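## Task

Lift the cardboard box and the foam block from the floor and set both on the coffee table. Release them and back the robot away at the end. The robot must not tip over or be left leaning, or the task fails. An item counts only if it stays on the table without the robot supporting it.

## Robot and tools

ROBOT. A simulated Hello Robot Stretch 3 with one arm. It has a two-wheeled base, a lift that rides up a mast, and a telescoping arm that reaches out to the robot's right side. The gripper cannot move forward by itself; the base must drive. The base measures 0.33 m long by 0.34 m wide and spins in place about the point between the drive wheels, 0.05 m behind the front edge. With the arm pulled in and the wrist folded, the wrist pokes up to 0.06 m beyond the right side and a spin sweeps a 0.28 m radius; an unfolded, level gripper reaches past that circle. A loose object may occasionally get nudged by something else.

FRAMES. Base frame: origin on the floor between the drive wheels, x ahead, y to the left, z up. hand_pose is reported in it, located where closed fingertips meet; with all wrist joints at zero its x axis is up, y runs back along the arm toward the mast, z toward the rear. Fingertip pads are round, 0.04 m wide. Odometry frame = base frame at scene start.

execute_actions. Argument "actions": a list holding one action or nothing (empty just reports state and images). Optional "cameras": list from head_camera, nav_camera, wrist_camera, all; omitted/null/["all"] gives every camera, [] gives none. An action may contain:
- "base": exactly one of {"translate_m": d} (drive straight d metres relative to where the base last reported itself, forward positive, -1 to 1) or {"rotate_rad": d} (spin in place by d radians, counter-clockwise/left positive, -3.2 to 3.2). No sideways motion.
- "joints": absolute targets keyed by name: lift_m 0 to 1.1 (arm height); arm_m 0 to 0.52 (extension); wrist_yaw_rad -1.345 to 4.42 (0 along the arm, positive toward the front, 3.0 folds over the base); wrist_pitch_rad -1.57 to 0.451 (0 level, negative tips fingers down); wrist_roll_rad -2.911 to 2.911 (0 = fingers side by side, level); gripper_m -0.089 to 0.179 (larger is wider; actual fingertip gap is 0.007 m less when almost shut, 0.025 m less when fully open, zero below 0.007); head_pan_rad -3.953 to 1.73 (0 forward, positive left, -1.57 faces along the arm); head_tilt_rad -1.53 to 0.419 (0 level, negative down). Done tolerances: ±0.004 for lift, arm, gripper; ±0.02 for yaw, roll, head; ±0.05 for pitch.
- "contact_limits": {"arm_m": effort percent 1 to 100}; the arm motion halts (contact_stop) near that effort and its holding force stays capped until the next action. Too small stops it instantly; values over the maximum are clipped.
All motions in an action begin together and may end separately; an action runs at most 15 s. Anything you omit may still be driving toward an earlier target without showing it in the statuses. Unknown keys or out-of-range numbers reject the whole call. If a result reports a stop, the remaining execute_actions, wait and finished_scene calls in that same reply are skipped.

wait: {"seconds": 0 to 10}; commands nothing, returns state and images.
zoom_image: {"camera", "region": [x0, y0, x1, y1]} in pixels of that camera's most recent full image, top-left origin, at most 504 by 504. Image sizes: head_camera 896x504 pinhole, nav_camera 672x504 fisheye, wrist_camera 644x364 pinhole.
finished_scene: {"scene": 1 or 2}; irreversible; the result says whether the goal was met and gives the next task. Replying with no tool call ends every remaining scene.

RESULTS. "pictures" lists the image order. joint_positions are current values. base_status/joint_status: done (for the base, the wheels turned the commanded amount even if slipping), off_target (stopped short, maybe still pushing), contact_stop, time_out, torque_fault (after the last three the old target is dropped). on_its_own covers what this call didn't command; "held at" is the held target, not the position. lidar_m: 12 distances in metres, 30-degree sectors, first straight ahead then counter-clockwise (4th left, 7th behind, 10th right), "-" = nothing; plane 0.17 m high, so it sees table legs not tops, range 0.15 to 12 m, blind to clear objects, may miss thin legs; the robot's own parts hide sector 5 and, with the lift low, parts of 6, 9, 10. wrist_depth_mm and head_depth_mm: 7x7 grids of median depth, top-left first (head image sideways), ranges 45-1000 and 280-4000 mm. base_odometry is wheel-based; heading -3.142 to 3.142, left positive; turned_by_wheels and turned_by_imu give rotation since last result. base_tilt in degrees, forward/right positive, with a fixed bias up to about 4. motor_effort in percent, positive toward larger joint values, peak in brackets; readings carry fixed errors and noise. Positive wheel effort pushes forward.

STOPS. Arm and lift halt and go limp on firm contact until commanded again; a limp lift may sag under load, press on, or be pushed up when fingers close on a surface. Base, wrist and head never stop on contact.

GRIPPER. Command gripper_m below the object's width to grip; lower squeezes harder, but a stall guard may ease off so slippery or heavy items can slide; send a new value to squeeze again. To let go, command at least 0.02 more than the contact value. Reading and status do not prove a grasp.

SELF-COLLISION. Fold or unfold the wrist (yaw to 3.0) only with lift_m 0.32 to 0.95, wrist_pitch_rad -0.4, roll near 0. Once folded the lift may go down to 0.25. With yaw below -0.4, keep pitch at -0.5 or lower.

SPEED. Fast base (0.30 m/s, 1.9 rad/s) needs lift_m under 0.30, arm_m under 0.03 and wrist_yaw_rad over 2.54; otherwise 0.10 m/s and 0.63 rad/s.

AVOID. Pushing into something rigid with the gripper higher than about 0.45 m can topple the robot before the stop fires, especially with a raised contact limit or a repeated push. Do not drive while gripping or pressing something fixed. Snagging furniture, particularly reversing, can tip it: reverse the last move in small steps, pull the gripper free, and lower lift_m to about 0.2 if still leaning. While you think, the robot keeps its last command.

Each tool is called after "Request:" as name(argument=value, ...) on one line, values as JSON.

## Session

Request:
execute_actions(actions=[])

Scene clock: 0.00 s.
base_odometry: x=+0.000 y=+0.000 heading=+0.000 (m, m, rad; odometry frame)
turned_by_wheels: +0.000 (rad since the last result)
turned_by_imu: +0.000 (rad since the last result)
base_tilt: forward=-1.0 right=+0.4 (deg)
lidar_m: 1.89 2.01 2.41 1.85 2.17 1.72 1.56 1.00 1.45 1.99 2.00 2.45
head_depth_mm: 1746 2331 2340 2338 2307 2291 2257 / 1774 2281 2277 2265 2262 2254 2225 / 1780 2219 2232 2209 2192 2196 2166 / 1798 2186 2181 2166 2163 2136 2129 / 1821 2137 2124 2098 2114 2120 2083 / 1828 2088 2078 2084 2011 2010 1994 / 1849 2045 2044 2030 1954 1955 1949
base_status: not commanded
joint_positions: lift_m=+0.554 arm_m=+0.001 wrist_yaw_rad=+2.908 wrist_pitch_rad=-0.383 wrist_roll_rad=-0.006 gripper_m=+0.037 head_pan_rad=+0.001 head_tilt_rad=-0.001
joint_status: not commanded
motor_effort: left_wheel=+1 right_wheel=+1 lift_m=+41 arm_m=-1 wrist_yaw_rad=+1 wrist_pitch_rad=+6 wrist_roll_rad=+1 gripper_m=+0 head_pan_rad=+0 head_tilt_rad=+2 (%)
hand_pose: x=+0.0317 y=+0.0767 z=+0.5750 quat_wxyz=(+0.215, +0.703, +0.054, +0.676) (m; base frame)
wrist_depth_mm: - - - - - - - / - - - - - - - / - - - - - - - / - - - - - - - / - - - - - - - / 862 - - 879 933 869 889 / 705 716 731 738 741 743 762
pictures: head_camera (sideways: a quarter turn clockwise sets it upright), nav_camera (sideways: a quarter turn counterclockwise sets it upright), wrist_camera
Images, in order (width x height): head_camera 896x504, nav_camera 672x504, wrist_camera 644x364.

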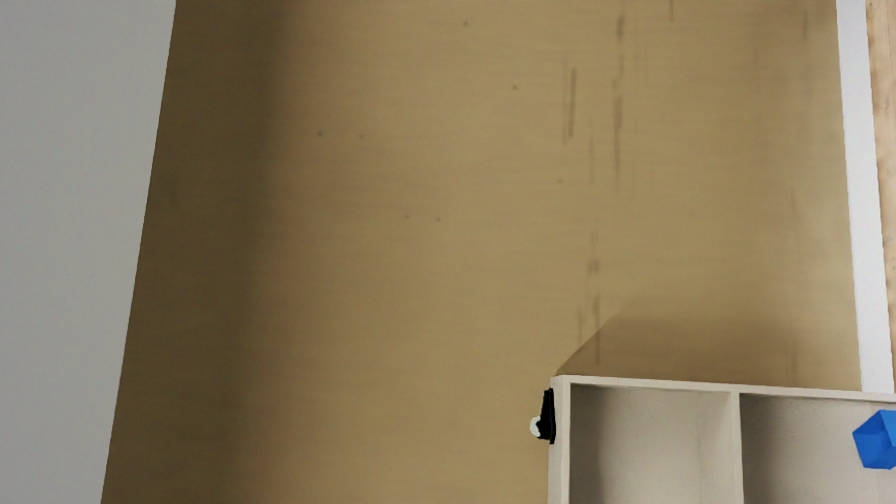

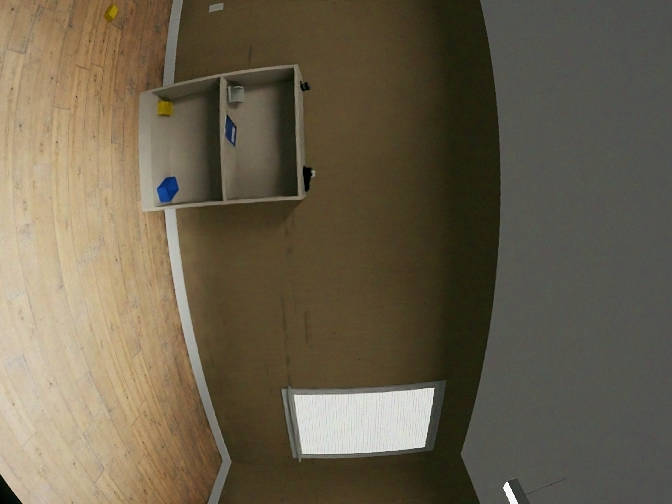

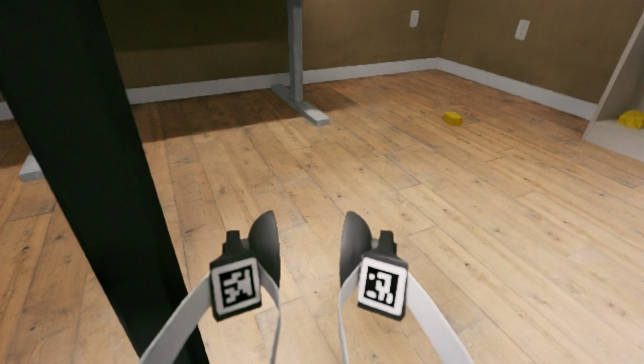

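Request:
execute_actions(actions=[{"joints": {"head_pan_rad": 1.3, "head_tilt_rad": -0.6}}], cameras=["head_camera", "nav_camera"])

Request:
execute_actions(actions=[{"joints": {"head_pan_rad": -1.3, "head_tilt_rad": -0.6}}], cameras=["head_camera", "nav_camera"])

Request:
execute_actions(actions=[{"joints": {"head_pan_rad": -2.8, "head_tilt_rad": -0.6}}], cameras=["head_camera", "nav_camera"])

Scene clock: 1.93 s.
base_odometry: x=+0.000 y=+0.000 heading=+0.000 (m, m, rad; odometry frame)
turned_by_wheels: +0.000 (rad since the last result)
turned_by_imu: +0.000 (rad since the last result)
base_tilt: forward=-1.0 right=+0.5 (deg)
lidar_m: 1.88 2.01 2.40 1.85 2.17 1.72 1.56 1.00 1.45 1.99 2.00 2.45
head_depth_mm: 2329 2608 2847 2480 1891 1520 1281 / 2215 2477 2753 2462 1869 1517 1279 / 2126 2330 2616 2424 1862 1512 1272 / 2032 2227 2412 2399 1848 1503 1263 / 1940 2106 1764 2296 1836 1497 1260 / 1858 2001 1726 2342 1824 1489 1251 / 1797 1936 1595 2251 1807 1467 1242
base_status: not commanded
joint_positions: lift_m=+0.554 arm_m=+0.001 wrist_yaw_rad=+2.908 wrist_pitch_rad=-0.383 wrist_roll_rad=-0.006 gripper_m=+0.037 head_pan_rad=+1.293 head_tilt_rad=-0.592
joint_status: all done
motor_effort: left_wheel=+0(0) right_wheel=+0(0) lift_m=+40(41) arm_m=-1(1) wrist_yaw_rad=+2(2) wrist_pitch_rad=+6(6) wrist_roll_rad=+1(1) gripper_m=+0(0) head_pan_rad=+5(64) head_tilt_rad=-5(44) (%)
hand_pose: x=+0.0317 y=+0.0767 z=+0.5750 quat_wxyz=(+0.215, +0.703, +0.054, +0.676) (m; base frame)
wrist_depth_mm: - - - - - - - / - - - - - - - / - - - - - - - / - - - - - - - / - - - - - - - / 840 - - 869 931 894 852 / 738 710 744 733 730 769 753
pictures: head_camera (sideways: a quarter turn clockwise sets it upright), nav_camera (sideways: a quarter turn counterclockwise sets it upright)
Images, in order (width x height): head_camera 896x504, nav_camera 672x504.

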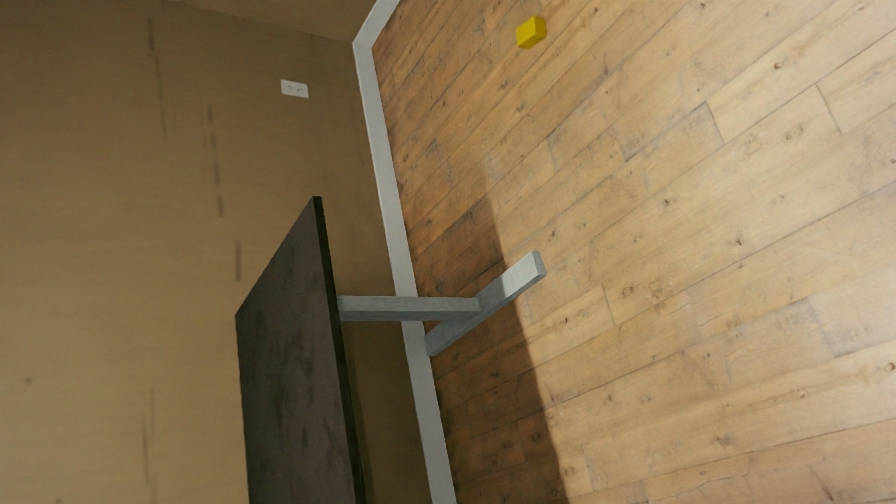

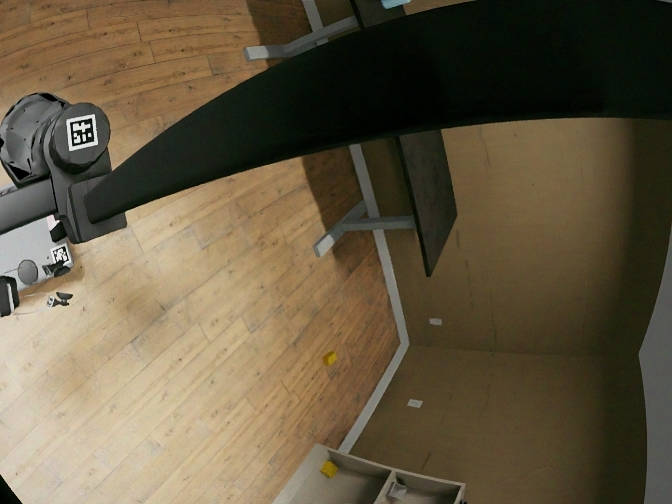

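Scene clock: 3.67 s.
base_odometry: x=+0.000 y=+0.000 heading=+0.000 (m, m, rad; odometry frame)
turned_by_wheels: +0.000 (rad since the last result)
turned_by_imu: +0.000 (rad since the last result)
base_tilt: forward=-1.0 right=+0.4 (deg)
lidar_m: 1.88 2.01 2.41 1.85 2.18 1.72 1.56 1.01 1.45 1.99 1.99 2.44
head_depth_mm: 2132 2040 1953 2187 1885 1530 1283 / 2173 1998 1965 2187 1876 1518 1281 / 2177 1927 1998 2181 1877 1509 1273 / 2198 1902 2038 2218 1853 1492 1260 / 2213 1930 2043 2206 1836 1491 1258 / 2230 1943 2072 2229 1820 1488 1247 / 2246 1951 2085 2250 1802 1482 1243
base_status: not commanded
joint_positions: lift_m=+0.554 arm_m=+0.001 wrist_yaw_rad=+2.908 wrist_pitch_rad=-0.383 wrist_roll_rad=-0.006 gripper_m=+0.037 head_pan_rad=-1.293 head_tilt_rad=-0.592
joint_status: all done
motor_effort: left_wheel=+0(1) right_wheel=+1(0) lift_m=+41(41) arm_m=-1(1) wrist_yaw_rad=+0(1) wrist_pitch_rad=+6(6) wrist_roll_rad=+1(1) gripper_m=+0(0) head_pan_rad=-5(63) head_tilt_rad=-4(4) (%)
hand_pose: x=+0.0317 y=+0.0767 z=+0.5750 quat_wxyz=(+0.215, +0.703, +0.054, +0.676) (m; base frame)
wrist_depth_mm: - - - - - - - / - - - - - - - / - - - - - - - / - - - - - - - / - - - - - - - / 843 - - 868 906 899 879 / 707 712 740 749 742 746 748
pictures: head_camera (sideways: a quarter turn clockwise sets it upright), nav_camera (sideways: a quarter turn counterclockwise sets it upright)
Images, in order (width x height): head_camera 896x504, nav_camera 672x504.

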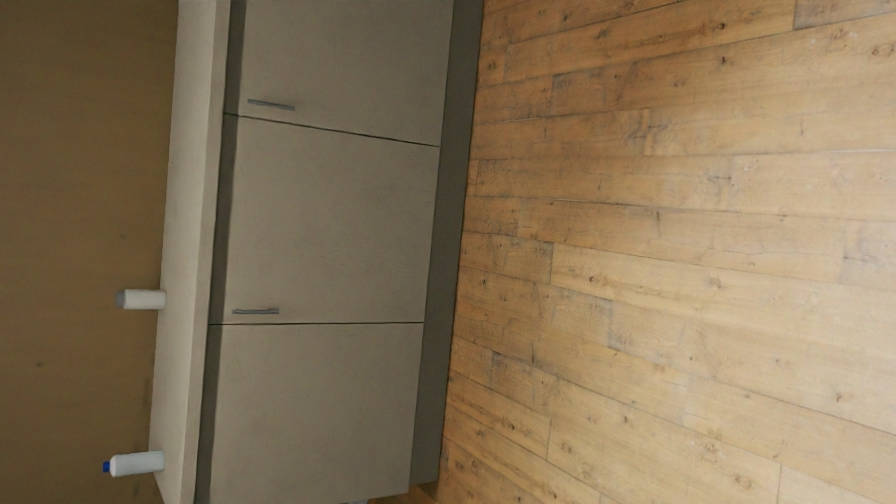

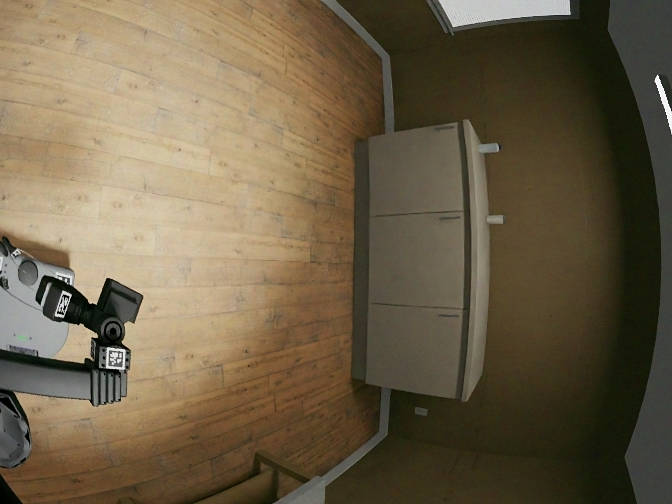

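Scene clock: 4.97 s.
base_odometry: x=+0.000 y=+0.000 heading=+0.000 (m, m, rad; odometry frame)
turned_by_wheels: +0.000 (rad since the last result)
turned_by_imu: +0.000 (rad since the last result)
base_tilt: forward=-1.1 right=+0.4 (deg)
lidar_m: 1.88 2.00 2.41 1.86 2.17 1.73 1.56 1.00 1.45 1.99 2.00 2.44
head_depth_mm: 1265 1377 1509 1679 1823 1525 1279 / 1291 1404 1540 1720 1819 1515 1280 / 1317 1425 1582 1749 1858 1494 1267 / 1327 1458 1610 1729 1742 1498 1264 / 1351 1482 1647 1566 1328 1451 1255 / 1380 1509 1676 1548 1511 1489 1248 / 1403 1538 1718 1541 1589 1475 1243
base_status: not commanded
joint_positions: lift_m=+0.554 arm_m=+0.001 wrist_yaw_rad=+2.908 wrist_pitch_rad=-0.383 wrist_roll_rad=-0.006 gripper_m=+0.037 head_pan_rad=-2.793 head_tilt_rad=-0.593
joint_status: all done
motor_effort: left_wheel=+0(0) right_wheel=+0(0) lift_m=+41(41) arm_m=-1(1) wrist_yaw_rad=+1(0) wrist_pitch_rad=+6(5) wrist_roll_rad=+1(1) gripper_m=+0(0) head_pan_rad=-5(61) head_tilt_rad=-4(4) (%)
hand_pose: x=+0.0317 y=+0.0767 z=+0.5750 quat_wxyz=(+0.215, +0.703, +0.054, +0.676) (m; base frame)
wrist_depth_mm: - - - - - - - / - - - - - - - / - - - - - - - / - - - - - - - / 990 - - - - - - / 827 - - 845 901 873 894 / 718 733 757 755 734 755 770
pictures: head_camera (sideways: a quarter turn clockwise sets it upright), nav_camera (sideways: a quarter turn counterclockwise sets it upright)
Images, in order (width x height): head_camera 896x504, nav_camera 672x504.

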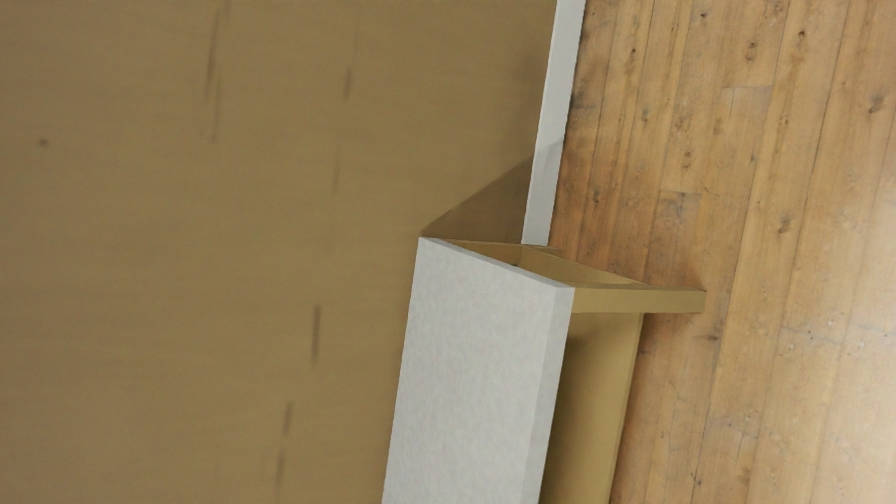

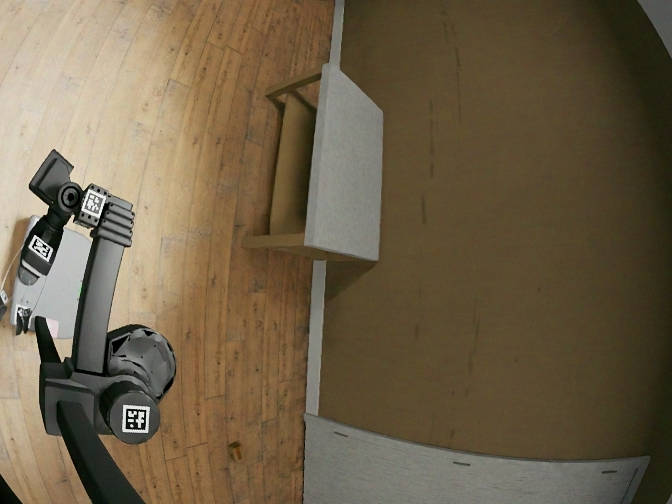

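Request:
zoom_image(camera="nav_camera", region=[180, 400, 320, 504])

Request:
execute_actions(actions=[{"joints": {"head_pan_rad": -3.55, "head_tilt_rad": -0.8}}], cameras=["head_camera", "nav_camera"])

Region (180, 400, 320, 504) of nav_camera's 672x504 image, scaled by 3.600, with more detail than that image has; it fills the top 374 rows of this view, and the rest is white.

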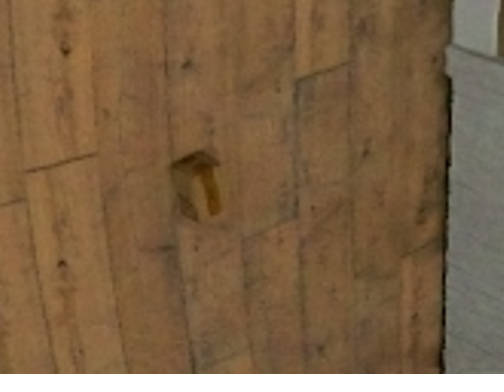

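Scene clock: 6.47 s.
base_odometry: x=+0.000 y=+0.000 heading=+0.000 (m, m, rad; odometry frame)
turned_by_wheels: +0.000 (rad since the last result)
turned_by_imu: +0.000 (rad since the last result)
base_tilt: forward=-1.1 right=+0.5 (deg)
lidar_m: 1.88 2.01 2.40 1.86 2.17 1.73 1.56 1.00 1.45 1.98 1.99 2.45
head_depth_mm: 1953 2298 2389 1895 1572 1373 - / 1821 2098 2274 1881 1552 1336 1212 / 1691 1937 2195 1862 1552 1351 - / 1589 1798 2099 1857 1544 1349 - / 1514 1700 1947 1844 1534 1348 - / 1423 1604 1830 1824 1525 1305 1143 / 1365 1510 1713 1808 1516 1301 1141
base_status: not commanded
joint_positions: lift_m=+0.554 arm_m=+0.001 wrist_yaw_rad=+2.908 wrist_pitch_rad=-0.383 wrist_roll_rad=-0.006 gripper_m=+0.037 head_pan_rad=-3.543 head_tilt_rad=-0.790
joint_status: all done
motor_effort: left_wheel=+0(0) right_wheel=+0(1) lift_m=+40(41) arm_m=-1(1) wrist_yaw_rad=+2(0) wrist_pitch_rad=+6(6) wrist_roll_rad=+1(1) gripper_m=+0(0) head_pan_rad=-5(56) head_tilt_rad=-7(25) (%)
hand_pose: x=+0.0317 y=+0.0767 z=+0.5750 quat_wxyz=(+0.215, +0.703, +0.054, +0.676) (m; base frame)
wrist_depth_mm: - - - - - - - / - - - - - - - / - - - - - - - / - - - - - - - / - - - - - - - / 840 - - 855 888 872 876 / 712 726 731 747 742 750 767
pictures: head_camera (sideways: a quarter turn clockwise sets it upright), nav_camera (sideways: a quarter turn counterclockwise sets it upright)
Images, in order (width x height): head_camera 896x504, nav_camera 672x504.

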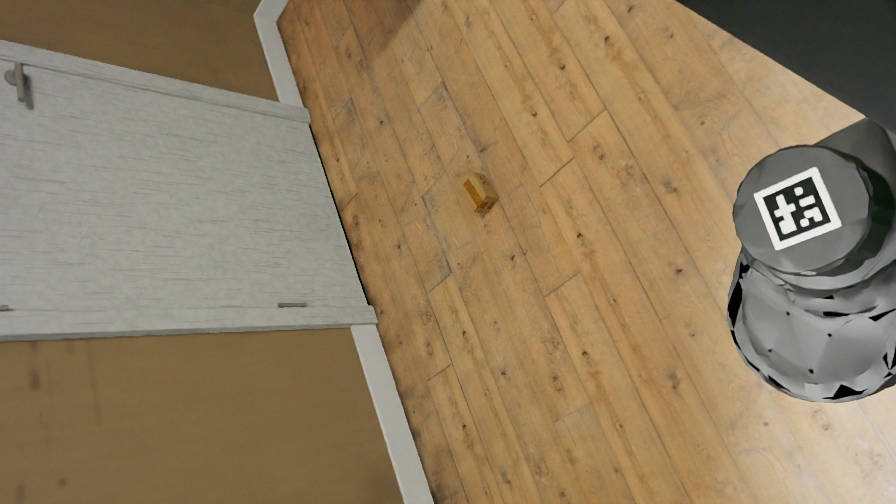

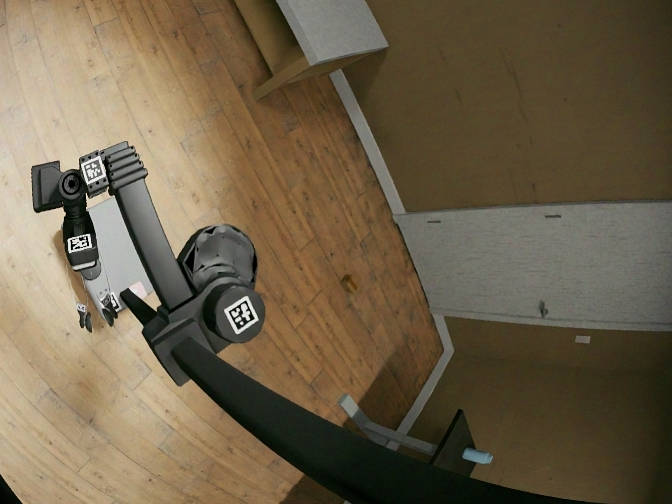

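Request:
zoom_image(camera="head_camera", region=[430, 150, 530, 240])

Region (430, 150, 530, 240) of head_camera's 896x504 image, scaled by 5.040, with more detail than that image has; it fills the top 454 rows of this view, and the rest is white.

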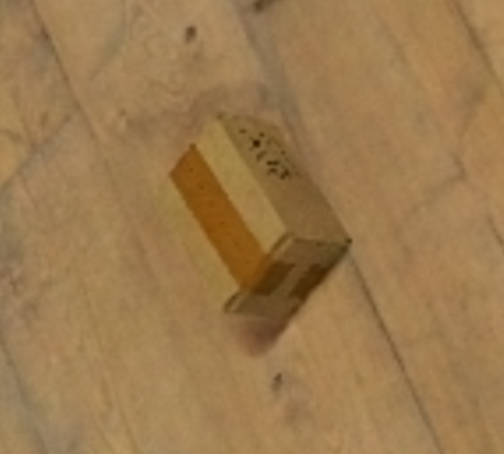

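Request:
execute_actions(actions=[{"base": {"rotate_rad": 0.9}, "joints": {"lift_m": 0.29, "arm_m": 0.02, "wrist_pitch_rad": -1.57, "head_pan_rad": 0.0, "head_tilt_rad": -0.65}}])

Scene clock: 36.20 s.
base_odometry: x=+0.000 y=+0.000 heading=+0.900 (m, m, rad; odometry frame)
turned_by_wheels: +0.900 (rad since the last result)
turned_by_imu: +0.914 (rad since the last result)
base_tilt: forward=-1.0 right=+0.5 (deg)
lidar_m: 2.45 1.86 1.76 1.87 1.57 1.01 1.45 1.99 1.99 2.21 2.21 1.89
head_depth_mm: 1972 2123 2226 2169 1775 1459 1243 / 2118 2287 2491 2249 1749 1449 1235 / 2265 2481 2664 2206 1741 1448 1227 / 2471 2689 2869 2187 1730 1433 1226 / 2513 2747 2875 2181 1732 1426 1216 / 2284 2480 2664 2162 1717 1418 1210 / 2106 2283 2471 2113 1694 1408 1204
base_status: done
joint_positions: lift_m=+0.290 arm_m=+0.020 wrist_yaw_rad=+2.908 wrist_pitch_rad=-1.555 wrist_roll_rad=-0.006 gripper_m=+0.037 head_pan_rad=-0.007 head_tilt_rad=-0.655
joint_status: all done
joint sent to its limit — the command would take wrist_pitch_rad past its lower limit, so that joint was sent only as far as its limit.
motor_effort: left_wheel=-3(7) right_wheel=+3(7) lift_m=+34(37) arm_m=+2(3) wrist_yaw_rad=+1(0) wrist_pitch_rad=-3(6) wrist_roll_rad=+1(1) gripper_m=+0(0) head_pan_rad=+5(62) head_tilt_rad=+4(23) (%)
hand_pose: x=-0.0258 y=-0.1843 z=+0.1723 quat_wxyz=(+0.550, +0.557, +0.436, +0.444) (m; base frame)
wrist_depth_mm: - - - - 311 312 318 / - - - - 323 324 326 / - - - - 329 331 336 / - - - - 344 346 351 / - - - 348 349 352 357 / 352 352 - 356 361 360 366 / 359 359 365 369 369 370 378
pictures: head_camera (sideways: a quarter turn clockwise sets it upright), nav_camera (sideways: a quarter turn counterclockwise sets it upright), wrist_camera
Images, in order (width x height): head_camera 896x504, nav_camera 672x504, wrist_camera 644x364.

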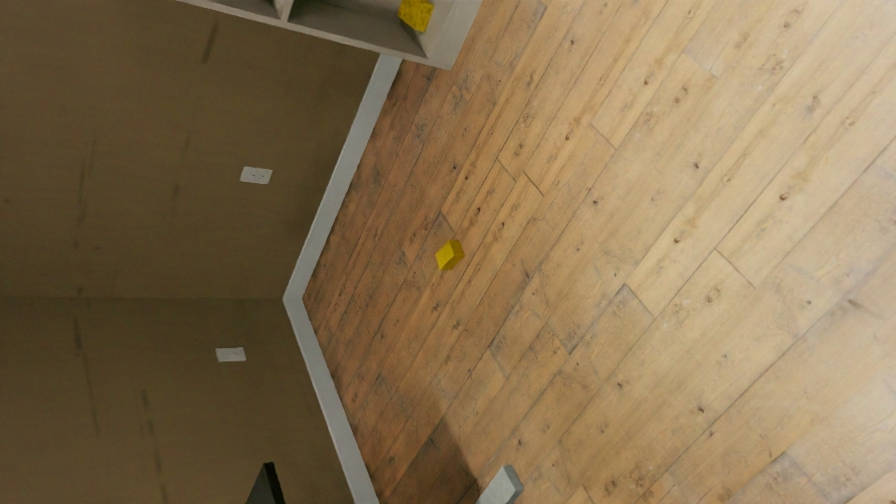

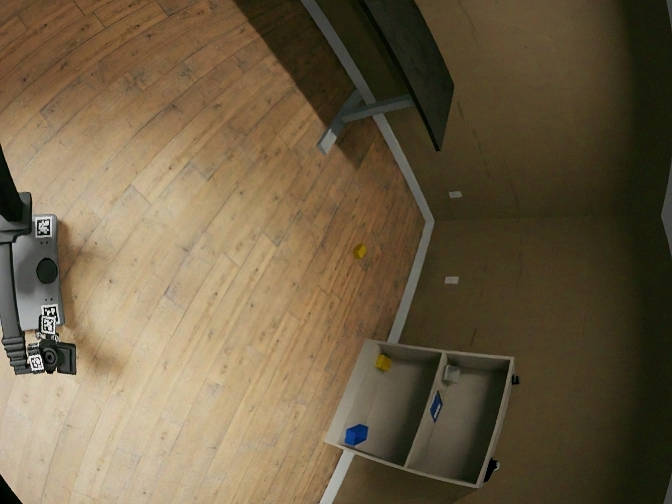

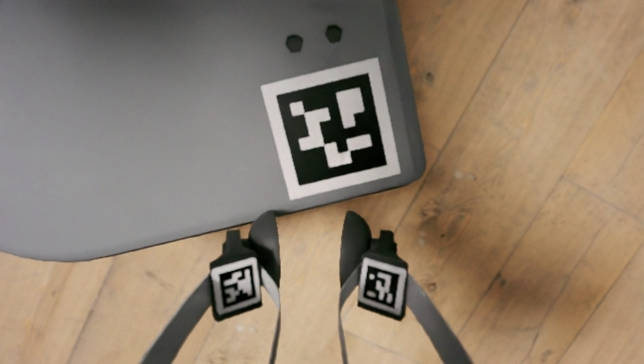

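Request:
execute_actions(actions=[{"base": {"translate_m": 1.0}, "joints": {"wrist_yaw_rad": 3.14, "gripper_m": 0.14, "head_pan_rad": 0.0, "head_tilt_rad": -1.05}}])

Scene clock: 42.20 s.
base_odometry: x=+0.622 y=+0.783 heading=+0.900 (m, m, rad; odometry frame)
turned_by_wheels: +0.000 (rad since the last result)
turned_by_imu: +0.000 (rad since the last result)
base_tilt: forward=-1.0 right=+0.5 (deg)
lidar_m: 1.61 1.51 1.06 1.62 2.30 1.95 1.94 2.66 2.64 1.76 1.31 1.11
head_depth_mm: 1417 1604 1703 1518 1358 1224 1113 / 1532 1742 1729 1513 1349 1214 1113 / 1660 1874 1714 1503 1340 1210 1121 / 1817 1941 1710 1479 1335 1208 1100 / 1915 1976 1695 1495 1332 1204 1107 / 1752 1902 1697 1485 1327 1196 1103 / 1600 1809 1664 1483 1320 1193 1085
base_status: done
joint_positions: lift_m=+0.290 arm_m=+0.020 wrist_yaw_rad=+3.136 wrist_pitch_rad=-1.555 wrist_roll_rad=-0.006 gripper_m=+0.140 head_pan_rad=-0.007 head_tilt_rad=-1.038
joint_status: all done
motor_effort: left_wheel=-2(8) right_wheel=+3(10) lift_m=+35(35) arm_m=+2(2) wrist_yaw_rad=+4(6) wrist_pitch_rad=-3(3) wrist_roll_rad=+1(1) gripper_m=+0(80) head_pan_rad=+5(5) head_tilt_rad=-8(38) (%)
hand_pose: x=-0.0212 y=-0.1848 z=+0.1723 quat_wxyz=(+0.496, +0.503, +0.496, +0.504) (m; base frame)
wrist_depth_mm: - - - - 311 315 316 / - - - - 318 320 322 / - - - - 330 330 337 / - - - - 337 342 344 / 339 337 340 343 345 350 353 / 340 - 354 358 362 365 370 / 350 360 368 369 367 374 378
pictures: head_camera (sideways: a quarter turn clockwise sets it upright), nav_camera (sideways: a quarter turn counterclockwise sets it upright), wrist_camera
Images, in order (width x height): head_camera 896x504, nav_camera 672x504, wrist_camera 644x364.

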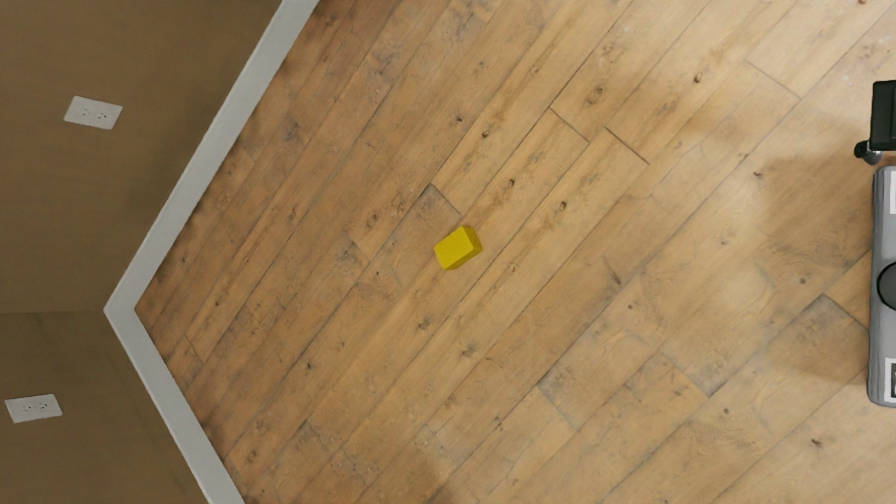

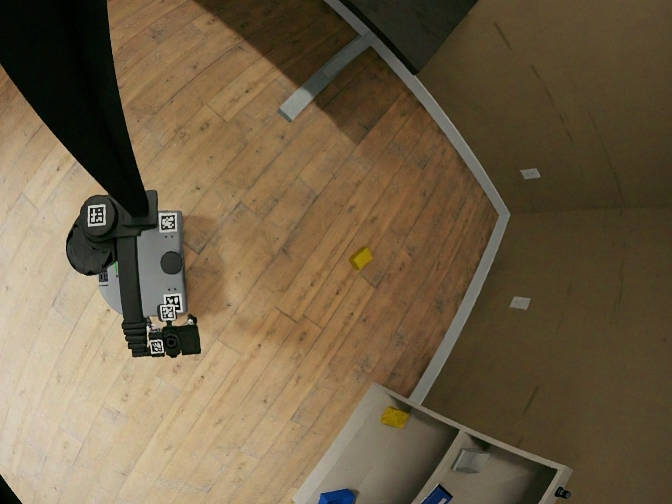

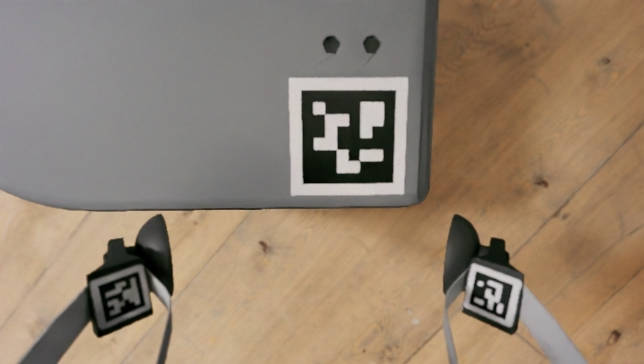

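Request:
zoom_image(camera="head_camera", region=[700, 130, 896, 430])

Request:
zoom_image(camera="head_camera", region=[408, 198, 508, 298])

Region (700, 130, 896, 430) of head_camera's 896x504 image, scaled by 1.680, with more detail than that image has; it fills the left 329 columns of this view, and the rest is white.

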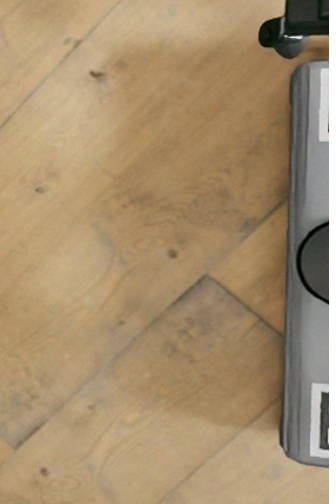

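Region (408, 198, 508, 298) of head_camera's 896x504 image, scaled by 5.040, with more detail than that image has.

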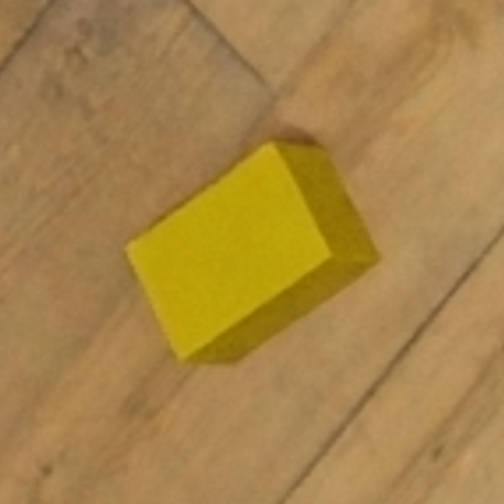

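Request:
execute_actions(actions=[{"base": {"translate_m": 0.35}, "joints": {"wrist_roll_rad": -0.63, "head_pan_rad": 0.0, "head_tilt_rad": -1.25}}])

Scene clock: 60.87 s.
base_odometry: x=+0.839 y=+1.057 heading=+0.900 (m, m, rad; odometry frame)
turned_by_wheels: +0.000 (rad since the last result)
turned_by_imu: -0.001 (rad since the last result)
base_tilt: forward=-1.1 right=+0.4 (deg)
lidar_m: 1.32 1.28 0.88 1.42 2.30 2.56 2.28 2.88 2.70 1.22 0.86 1.18
head_depth_mm: 1277 1478 1474 1369 1272 1185 1115 / 1391 1567 1469 1362 1265 1201 1114 / 1518 1588 1465 1353 1260 1198 - / 1672 1584 1459 1349 1254 1200 - / 1693 1568 1451 1343 1251 1194 - / 1632 1569 1439 1340 1244 1177 - / 1493 1560 1438 1332 1244 1171 1113
base_status: done
joint_positions: lift_m=+0.290 arm_m=+0.020 wrist_yaw_rad=+3.136 wrist_pitch_rad=-1.555 wrist_roll_rad=-0.623 gripper_m=+0.140 head_pan_rad=-0.007 head_tilt_rad=-1.236
joint_status: all done
motor_effort: left_wheel=-3(7) right_wheel=+2(7) lift_m=+35(35) arm_m=+2(2) wrist_yaw_rad=+5(6) wrist_pitch_rad=-3(3) wrist_roll_rad=-2(4) gripper_m=+0(0) head_pan_rad=+4(5) head_tilt_rad=-8(32) (%)
hand_pose: x=-0.0213 y=-0.1847 z=+0.1723 quat_wxyz=(+0.322, +0.326, +0.623, +0.633) (m; base frame)
wrist_depth_mm: 301 - - - - - - / 307 316 - - - - 325 / 319 321 - - - - 337 / 328 332 334 - - 343 347 / 339 333 341 350 - 350 361 / 346 - 352 355 362 363 369 / 357 364 359 366 368 379 381
pictures: head_camera (sideways: a quarter turn clockwise sets it upright), nav_camera (sideways: a quarter turn counterclockwise sets it upright), wrist_camera
Images, in order (width x height): head_camera 896x504, nav_camera 672x504, wrist_camera 644x364.

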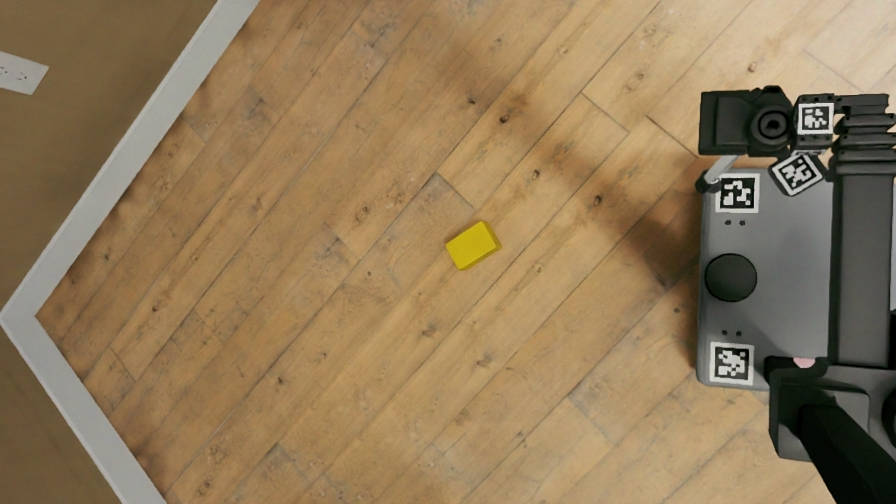

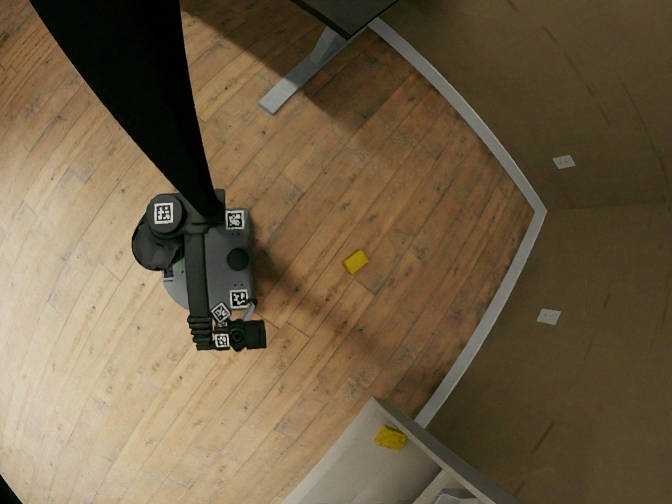

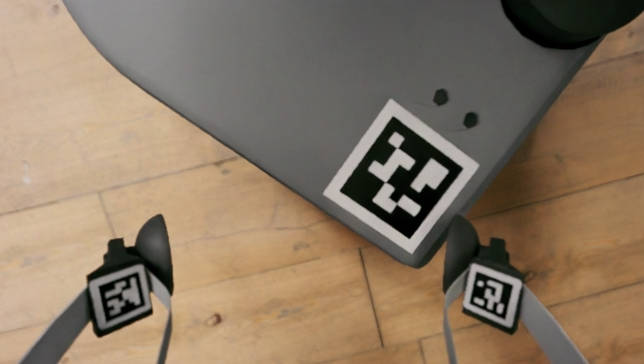

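Request:
zoom_image(camera="head_camera", region=[423, 195, 523, 295])

Region (423, 195, 523, 295) of head_camera's 896x504 image, scaled by 5.040, with more detail than that image has.

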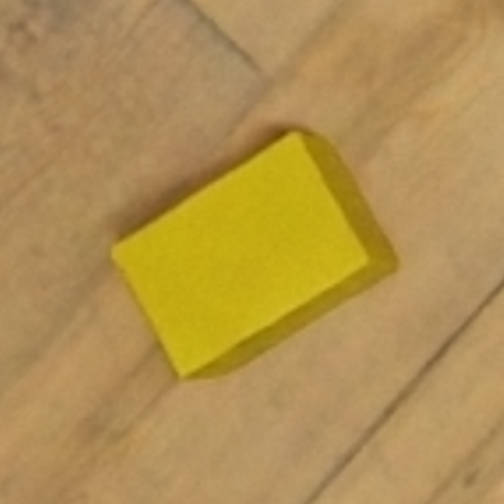

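Request:
zoom_image(camera="head_camera", region=[680, 70, 896, 410])

Region (680, 70, 896, 410) of head_camera's 896x504 image, scaled by 1.482, with more detail than that image has; it fills the left 320 columns of this view, and the rest is white.

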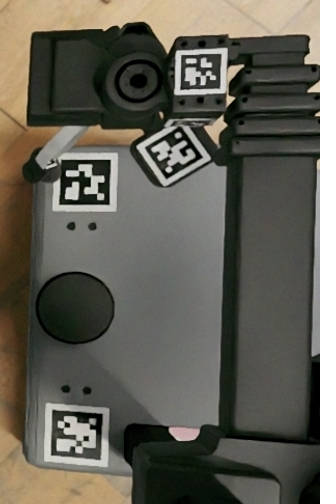

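Request:
execute_actions(actions=[{"base": {"rotate_rad": 1.51}, "joints": {"arm_m": 0.298, "head_pan_rad": -1.57, "head_tilt_rad": -1.2}}])

Scene clock: 75.27 s.
base_odometry: x=+0.839 y=+1.057 heading=+2.410 (m, m, rad; odometry frame)
turned_by_wheels: +1.510 (rad since the last result)
turned_by_imu: +1.532 (rad since the last result)
base_tilt: forward=-1.0 right=+0.5 (deg)
lidar_m: 1.38 1.71 2.55 2.28 2.90 2.87 1.22 0.86 1.18 1.29 1.29 0.88
head_depth_mm: 1230 1437 1516 1389 1282 1193 1131 / 1330 1563 1502 1376 1276 1195 - / 1451 1619 1505 1360 1274 - - / 1591 1636 1499 1320 1264 - - / 1729 1637 1487 1365 1257 1175 1100 / 1660 1619 1483 1362 1254 1169 1091 / 1503 1601 1477 1355 1258 1167 1089
base_status: done
joint_positions: lift_m=+0.290 arm_m=+0.298 wrist_yaw_rad=+3.137 wrist_pitch_rad=-1.555 wrist_roll_rad=-0.623 gripper_m=+0.140 head_pan_rad=-1.563 head_tilt_rad=-1.199
joint_status: all done
motor_effort: left_wheel=-2(10) right_wheel=+1(8) lift_m=+35(35) arm_m=+3(3) wrist_yaw_rad=+5(4) wrist_pitch_rad=-3(3) wrist_roll_rad=-2(2) gripper_m=+0(0) head_pan_rad=-5(63) head_tilt_rad=+0(6) (%)
hand_pose: x=-0.0213 y=-0.4627 z=+0.1723 quat_wxyz=(+0.322, +0.326, +0.624, +0.633) (m; base frame)
wrist_depth_mm: 300 303 304 311 312 311 321 / 308 313 314 318 320 321 328 / 316 318 326 327 326 329 335 / 324 332 333 289 345 347 345 / 337 339 343 298 347 358 358 / 345 - 353 351 358 365 362 / 353 357 362 365 368 377 378
pictures: head_camera (sideways: a quarter turn clockwise sets it upright), nav_camera (sideways: a quarter turn counterclockwise sets it upright), wrist_camera
Images, in order (width x height): head_camera 896x504, nav_camera 672x504, wrist_camera 644x364.

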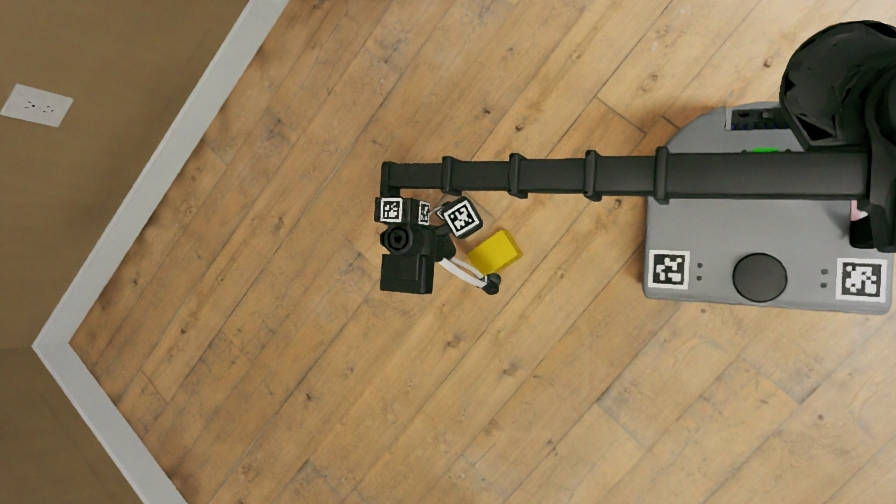

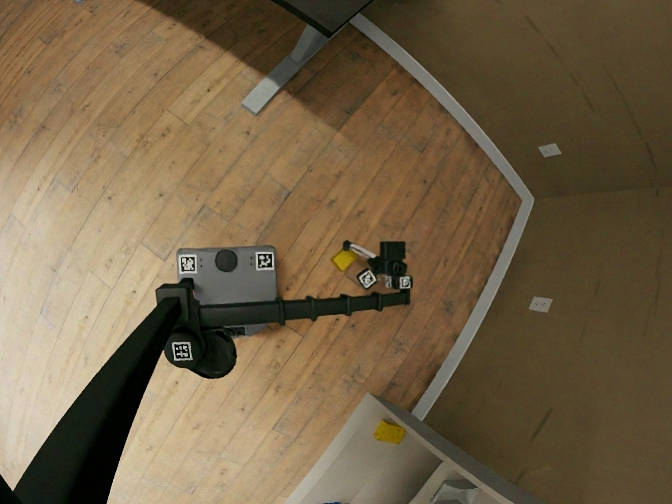

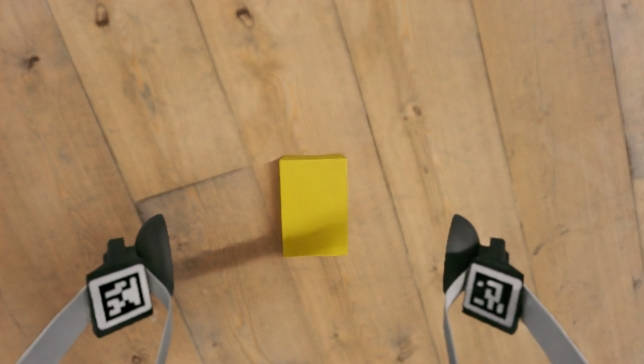

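Request:
execute_actions(actions=[{"base": {"translate_m": 0.01}, "joints": {"arm_m": 0.304, "lift_m": 0.142}}], cameras=["head_camera", "wrist_camera"])

Scene clock: 81.07 s.
base_odometry: x=+0.832 y=+1.064 heading=+2.409 (m, m, rad; odometry frame)
turned_by_wheels: +0.000 (rad since the last result)
turned_by_imu: -0.001 (rad since the last result)
base_tilt: forward=-1.0 right=+0.5 (deg)
lidar_m: 1.37 1.71 2.55 2.28 2.91 2.88 1.23 0.87 1.19 1.29 1.28 0.87
head_depth_mm: 1244 1442 1512 1383 1284 1194 1112 / 1331 1561 1506 1381 1279 1200 - / 1457 1632 1501 1394 1270 - - / 1595 1636 1497 1398 1265 - - / 1729 1629 1480 1363 1258 1172 1095 / 1654 1621 1476 1363 1260 1173 1092 / 1499 1600 1483 1356 1254 1165 1092
base_status: done
joint_positions: lift_m=+0.142 arm_m=+0.304 wrist_yaw_rad=+3.137 wrist_pitch_rad=-1.555 wrist_roll_rad=-0.623 gripper_m=+0.140 head_pan_rad=-1.563 head_tilt_rad=-1.199
joint_status: all done
motor_effort: left_wheel=-2(4) right_wheel=+2(8) lift_m=+35(32) arm_m=+2(3) wrist_yaw_rad=+4(5) wrist_pitch_rad=-3(3) wrist_roll_rad=-2(2) gripper_m=+1(0) head_pan_rad=-5(5) head_tilt_rad=-1(1) (%)
hand_pose: x=-0.0213 y=-0.4687 z=+0.0243 quat_wxyz=(+0.322, +0.326, +0.624, +0.633) (m; base frame)
wrist_depth_mm: 165 167 169 170 173 174 174 / 169 171 173 174 175 177 179 / 175 176 177 179 182 182 185 / 179 180 180 138 185 188 190 / 185 184 186 142 190 194 195 / 190 - 191 146 196 199 202 / 193 196 198 152 204 206 206
pictures: head_camera (sideways: a quarter turn clockwise sets it upright), wrist_camera
Images, in order (width x height): head_camera 896x504, wrist_camera 644x364.

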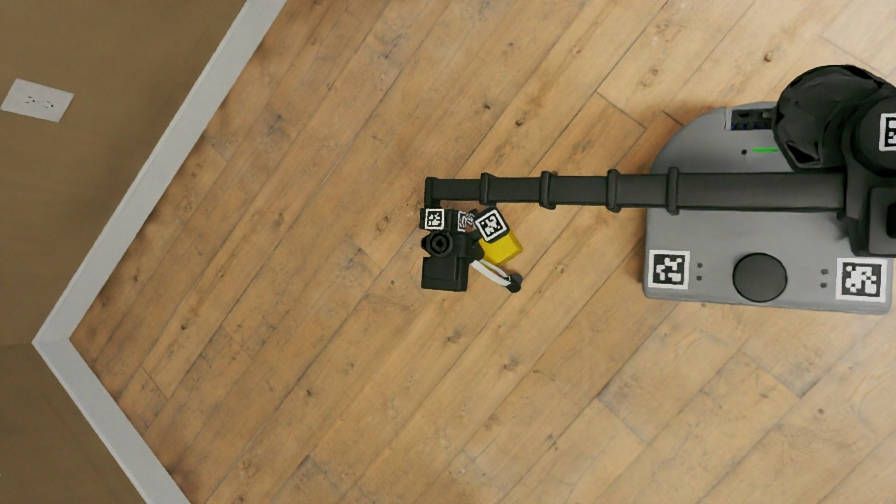

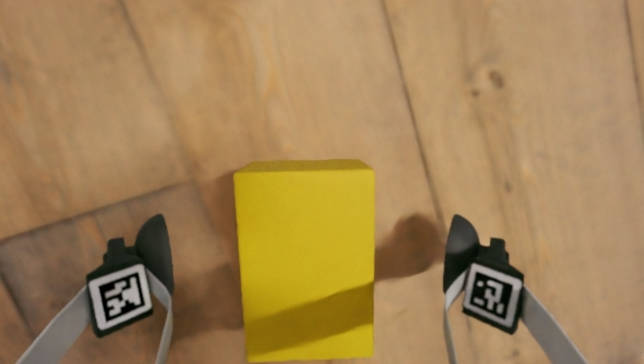

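Request:
execute_actions(actions=[{"joints": {"gripper_m": 0.025}}], cameras=["head_camera", "wrist_camera"])

Scene clock: 84.20 s.
base_odometry: x=+0.832 y=+1.064 heading=+2.409 (m, m, rad; odometry frame)
turned_by_wheels: +0.000 (rad since the last result)
turned_by_imu: +0.000 (rad since the last result)
base_tilt: forward=-1.1 right=+0.4 (deg)
lidar_m: 1.37 1.71 2.54 2.28 2.92 2.88 1.23 0.87 1.19 1.29 1.28 0.87
head_depth_mm: 1238 1444 1508 1382 1282 1192 1109 / 1338 1552 1501 1383 1274 1197 - / 1457 1617 1497 1393 1272 - - / 1603 1649 1487 1400 1262 - - / 1718 1638 1484 1368 1261 1176 1097 / 1657 1613 1485 1355 1257 1172 1099 / 1488 1594 1477 1352 1257 1167 1092
base_status: not commanded
joint_positions: lift_m=+0.142 arm_m=+0.304 wrist_yaw_rad=+3.137 wrist_pitch_rad=-1.555 wrist_roll_rad=-0.623 gripper_m=+0.026 head_pan_rad=-1.563 head_tilt_rad=-1.199
joint_status: all done
motor_effort: left_wheel=-2(2) right_wheel=+2(2) lift_m=+35(35) arm_m=+2(2) wrist_yaw_rad=+5(4) wrist_pitch_rad=-3(3) wrist_roll_rad=-2(2) gripper_m=-17(90) head_pan_rad=-5(5) head_tilt_rad=-1(1) (%)
hand_pose: x=-0.0213 y=-0.4687 z=+0.0243 quat_wxyz=(+0.322, +0.326, +0.624, +0.633) (m; base frame)
wrist_depth_mm: 166 166 169 170 172 172 175 / 169 172 172 175 177 178 179 / 175 175 178 178 181 181 184 / 180 180 180 135 185 187 189 / 185 186 138 137 189 193 196 / 189 190 142 141 - 199 202 / 195 196 197 147 203 204 206
pictures: head_camera (sideways: a quarter turn clockwise sets it upright), wrist_camera
Images, in order (width x height): head_camera 896x504, wrist_camera 644x364.

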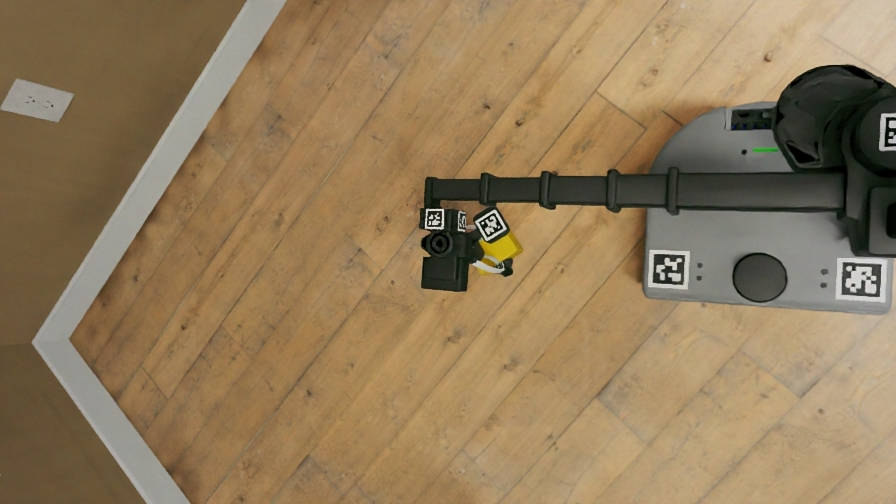

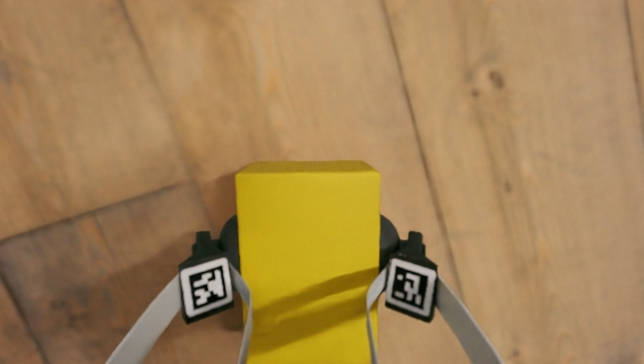

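Request:
zoom_image(camera="head_camera", region=[0, 252, 252, 504])

Request:
zoom_image(camera="head_camera", region=[150, 0, 350, 200])

Region (0, 252, 252, 504) of head_camera's 896x504 image, scaled by 2.000, with more detail than that image has.

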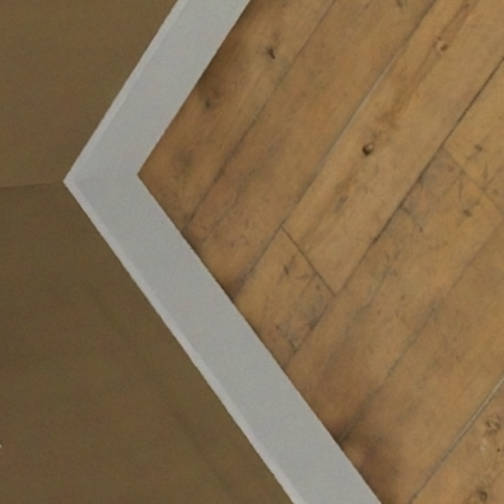

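Region (150, 0, 350, 200) of head_camera's 896x504 image, scaled by 2.520, with more detail than that image has.

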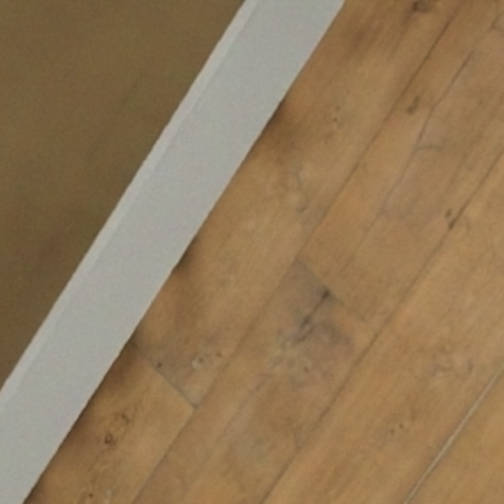

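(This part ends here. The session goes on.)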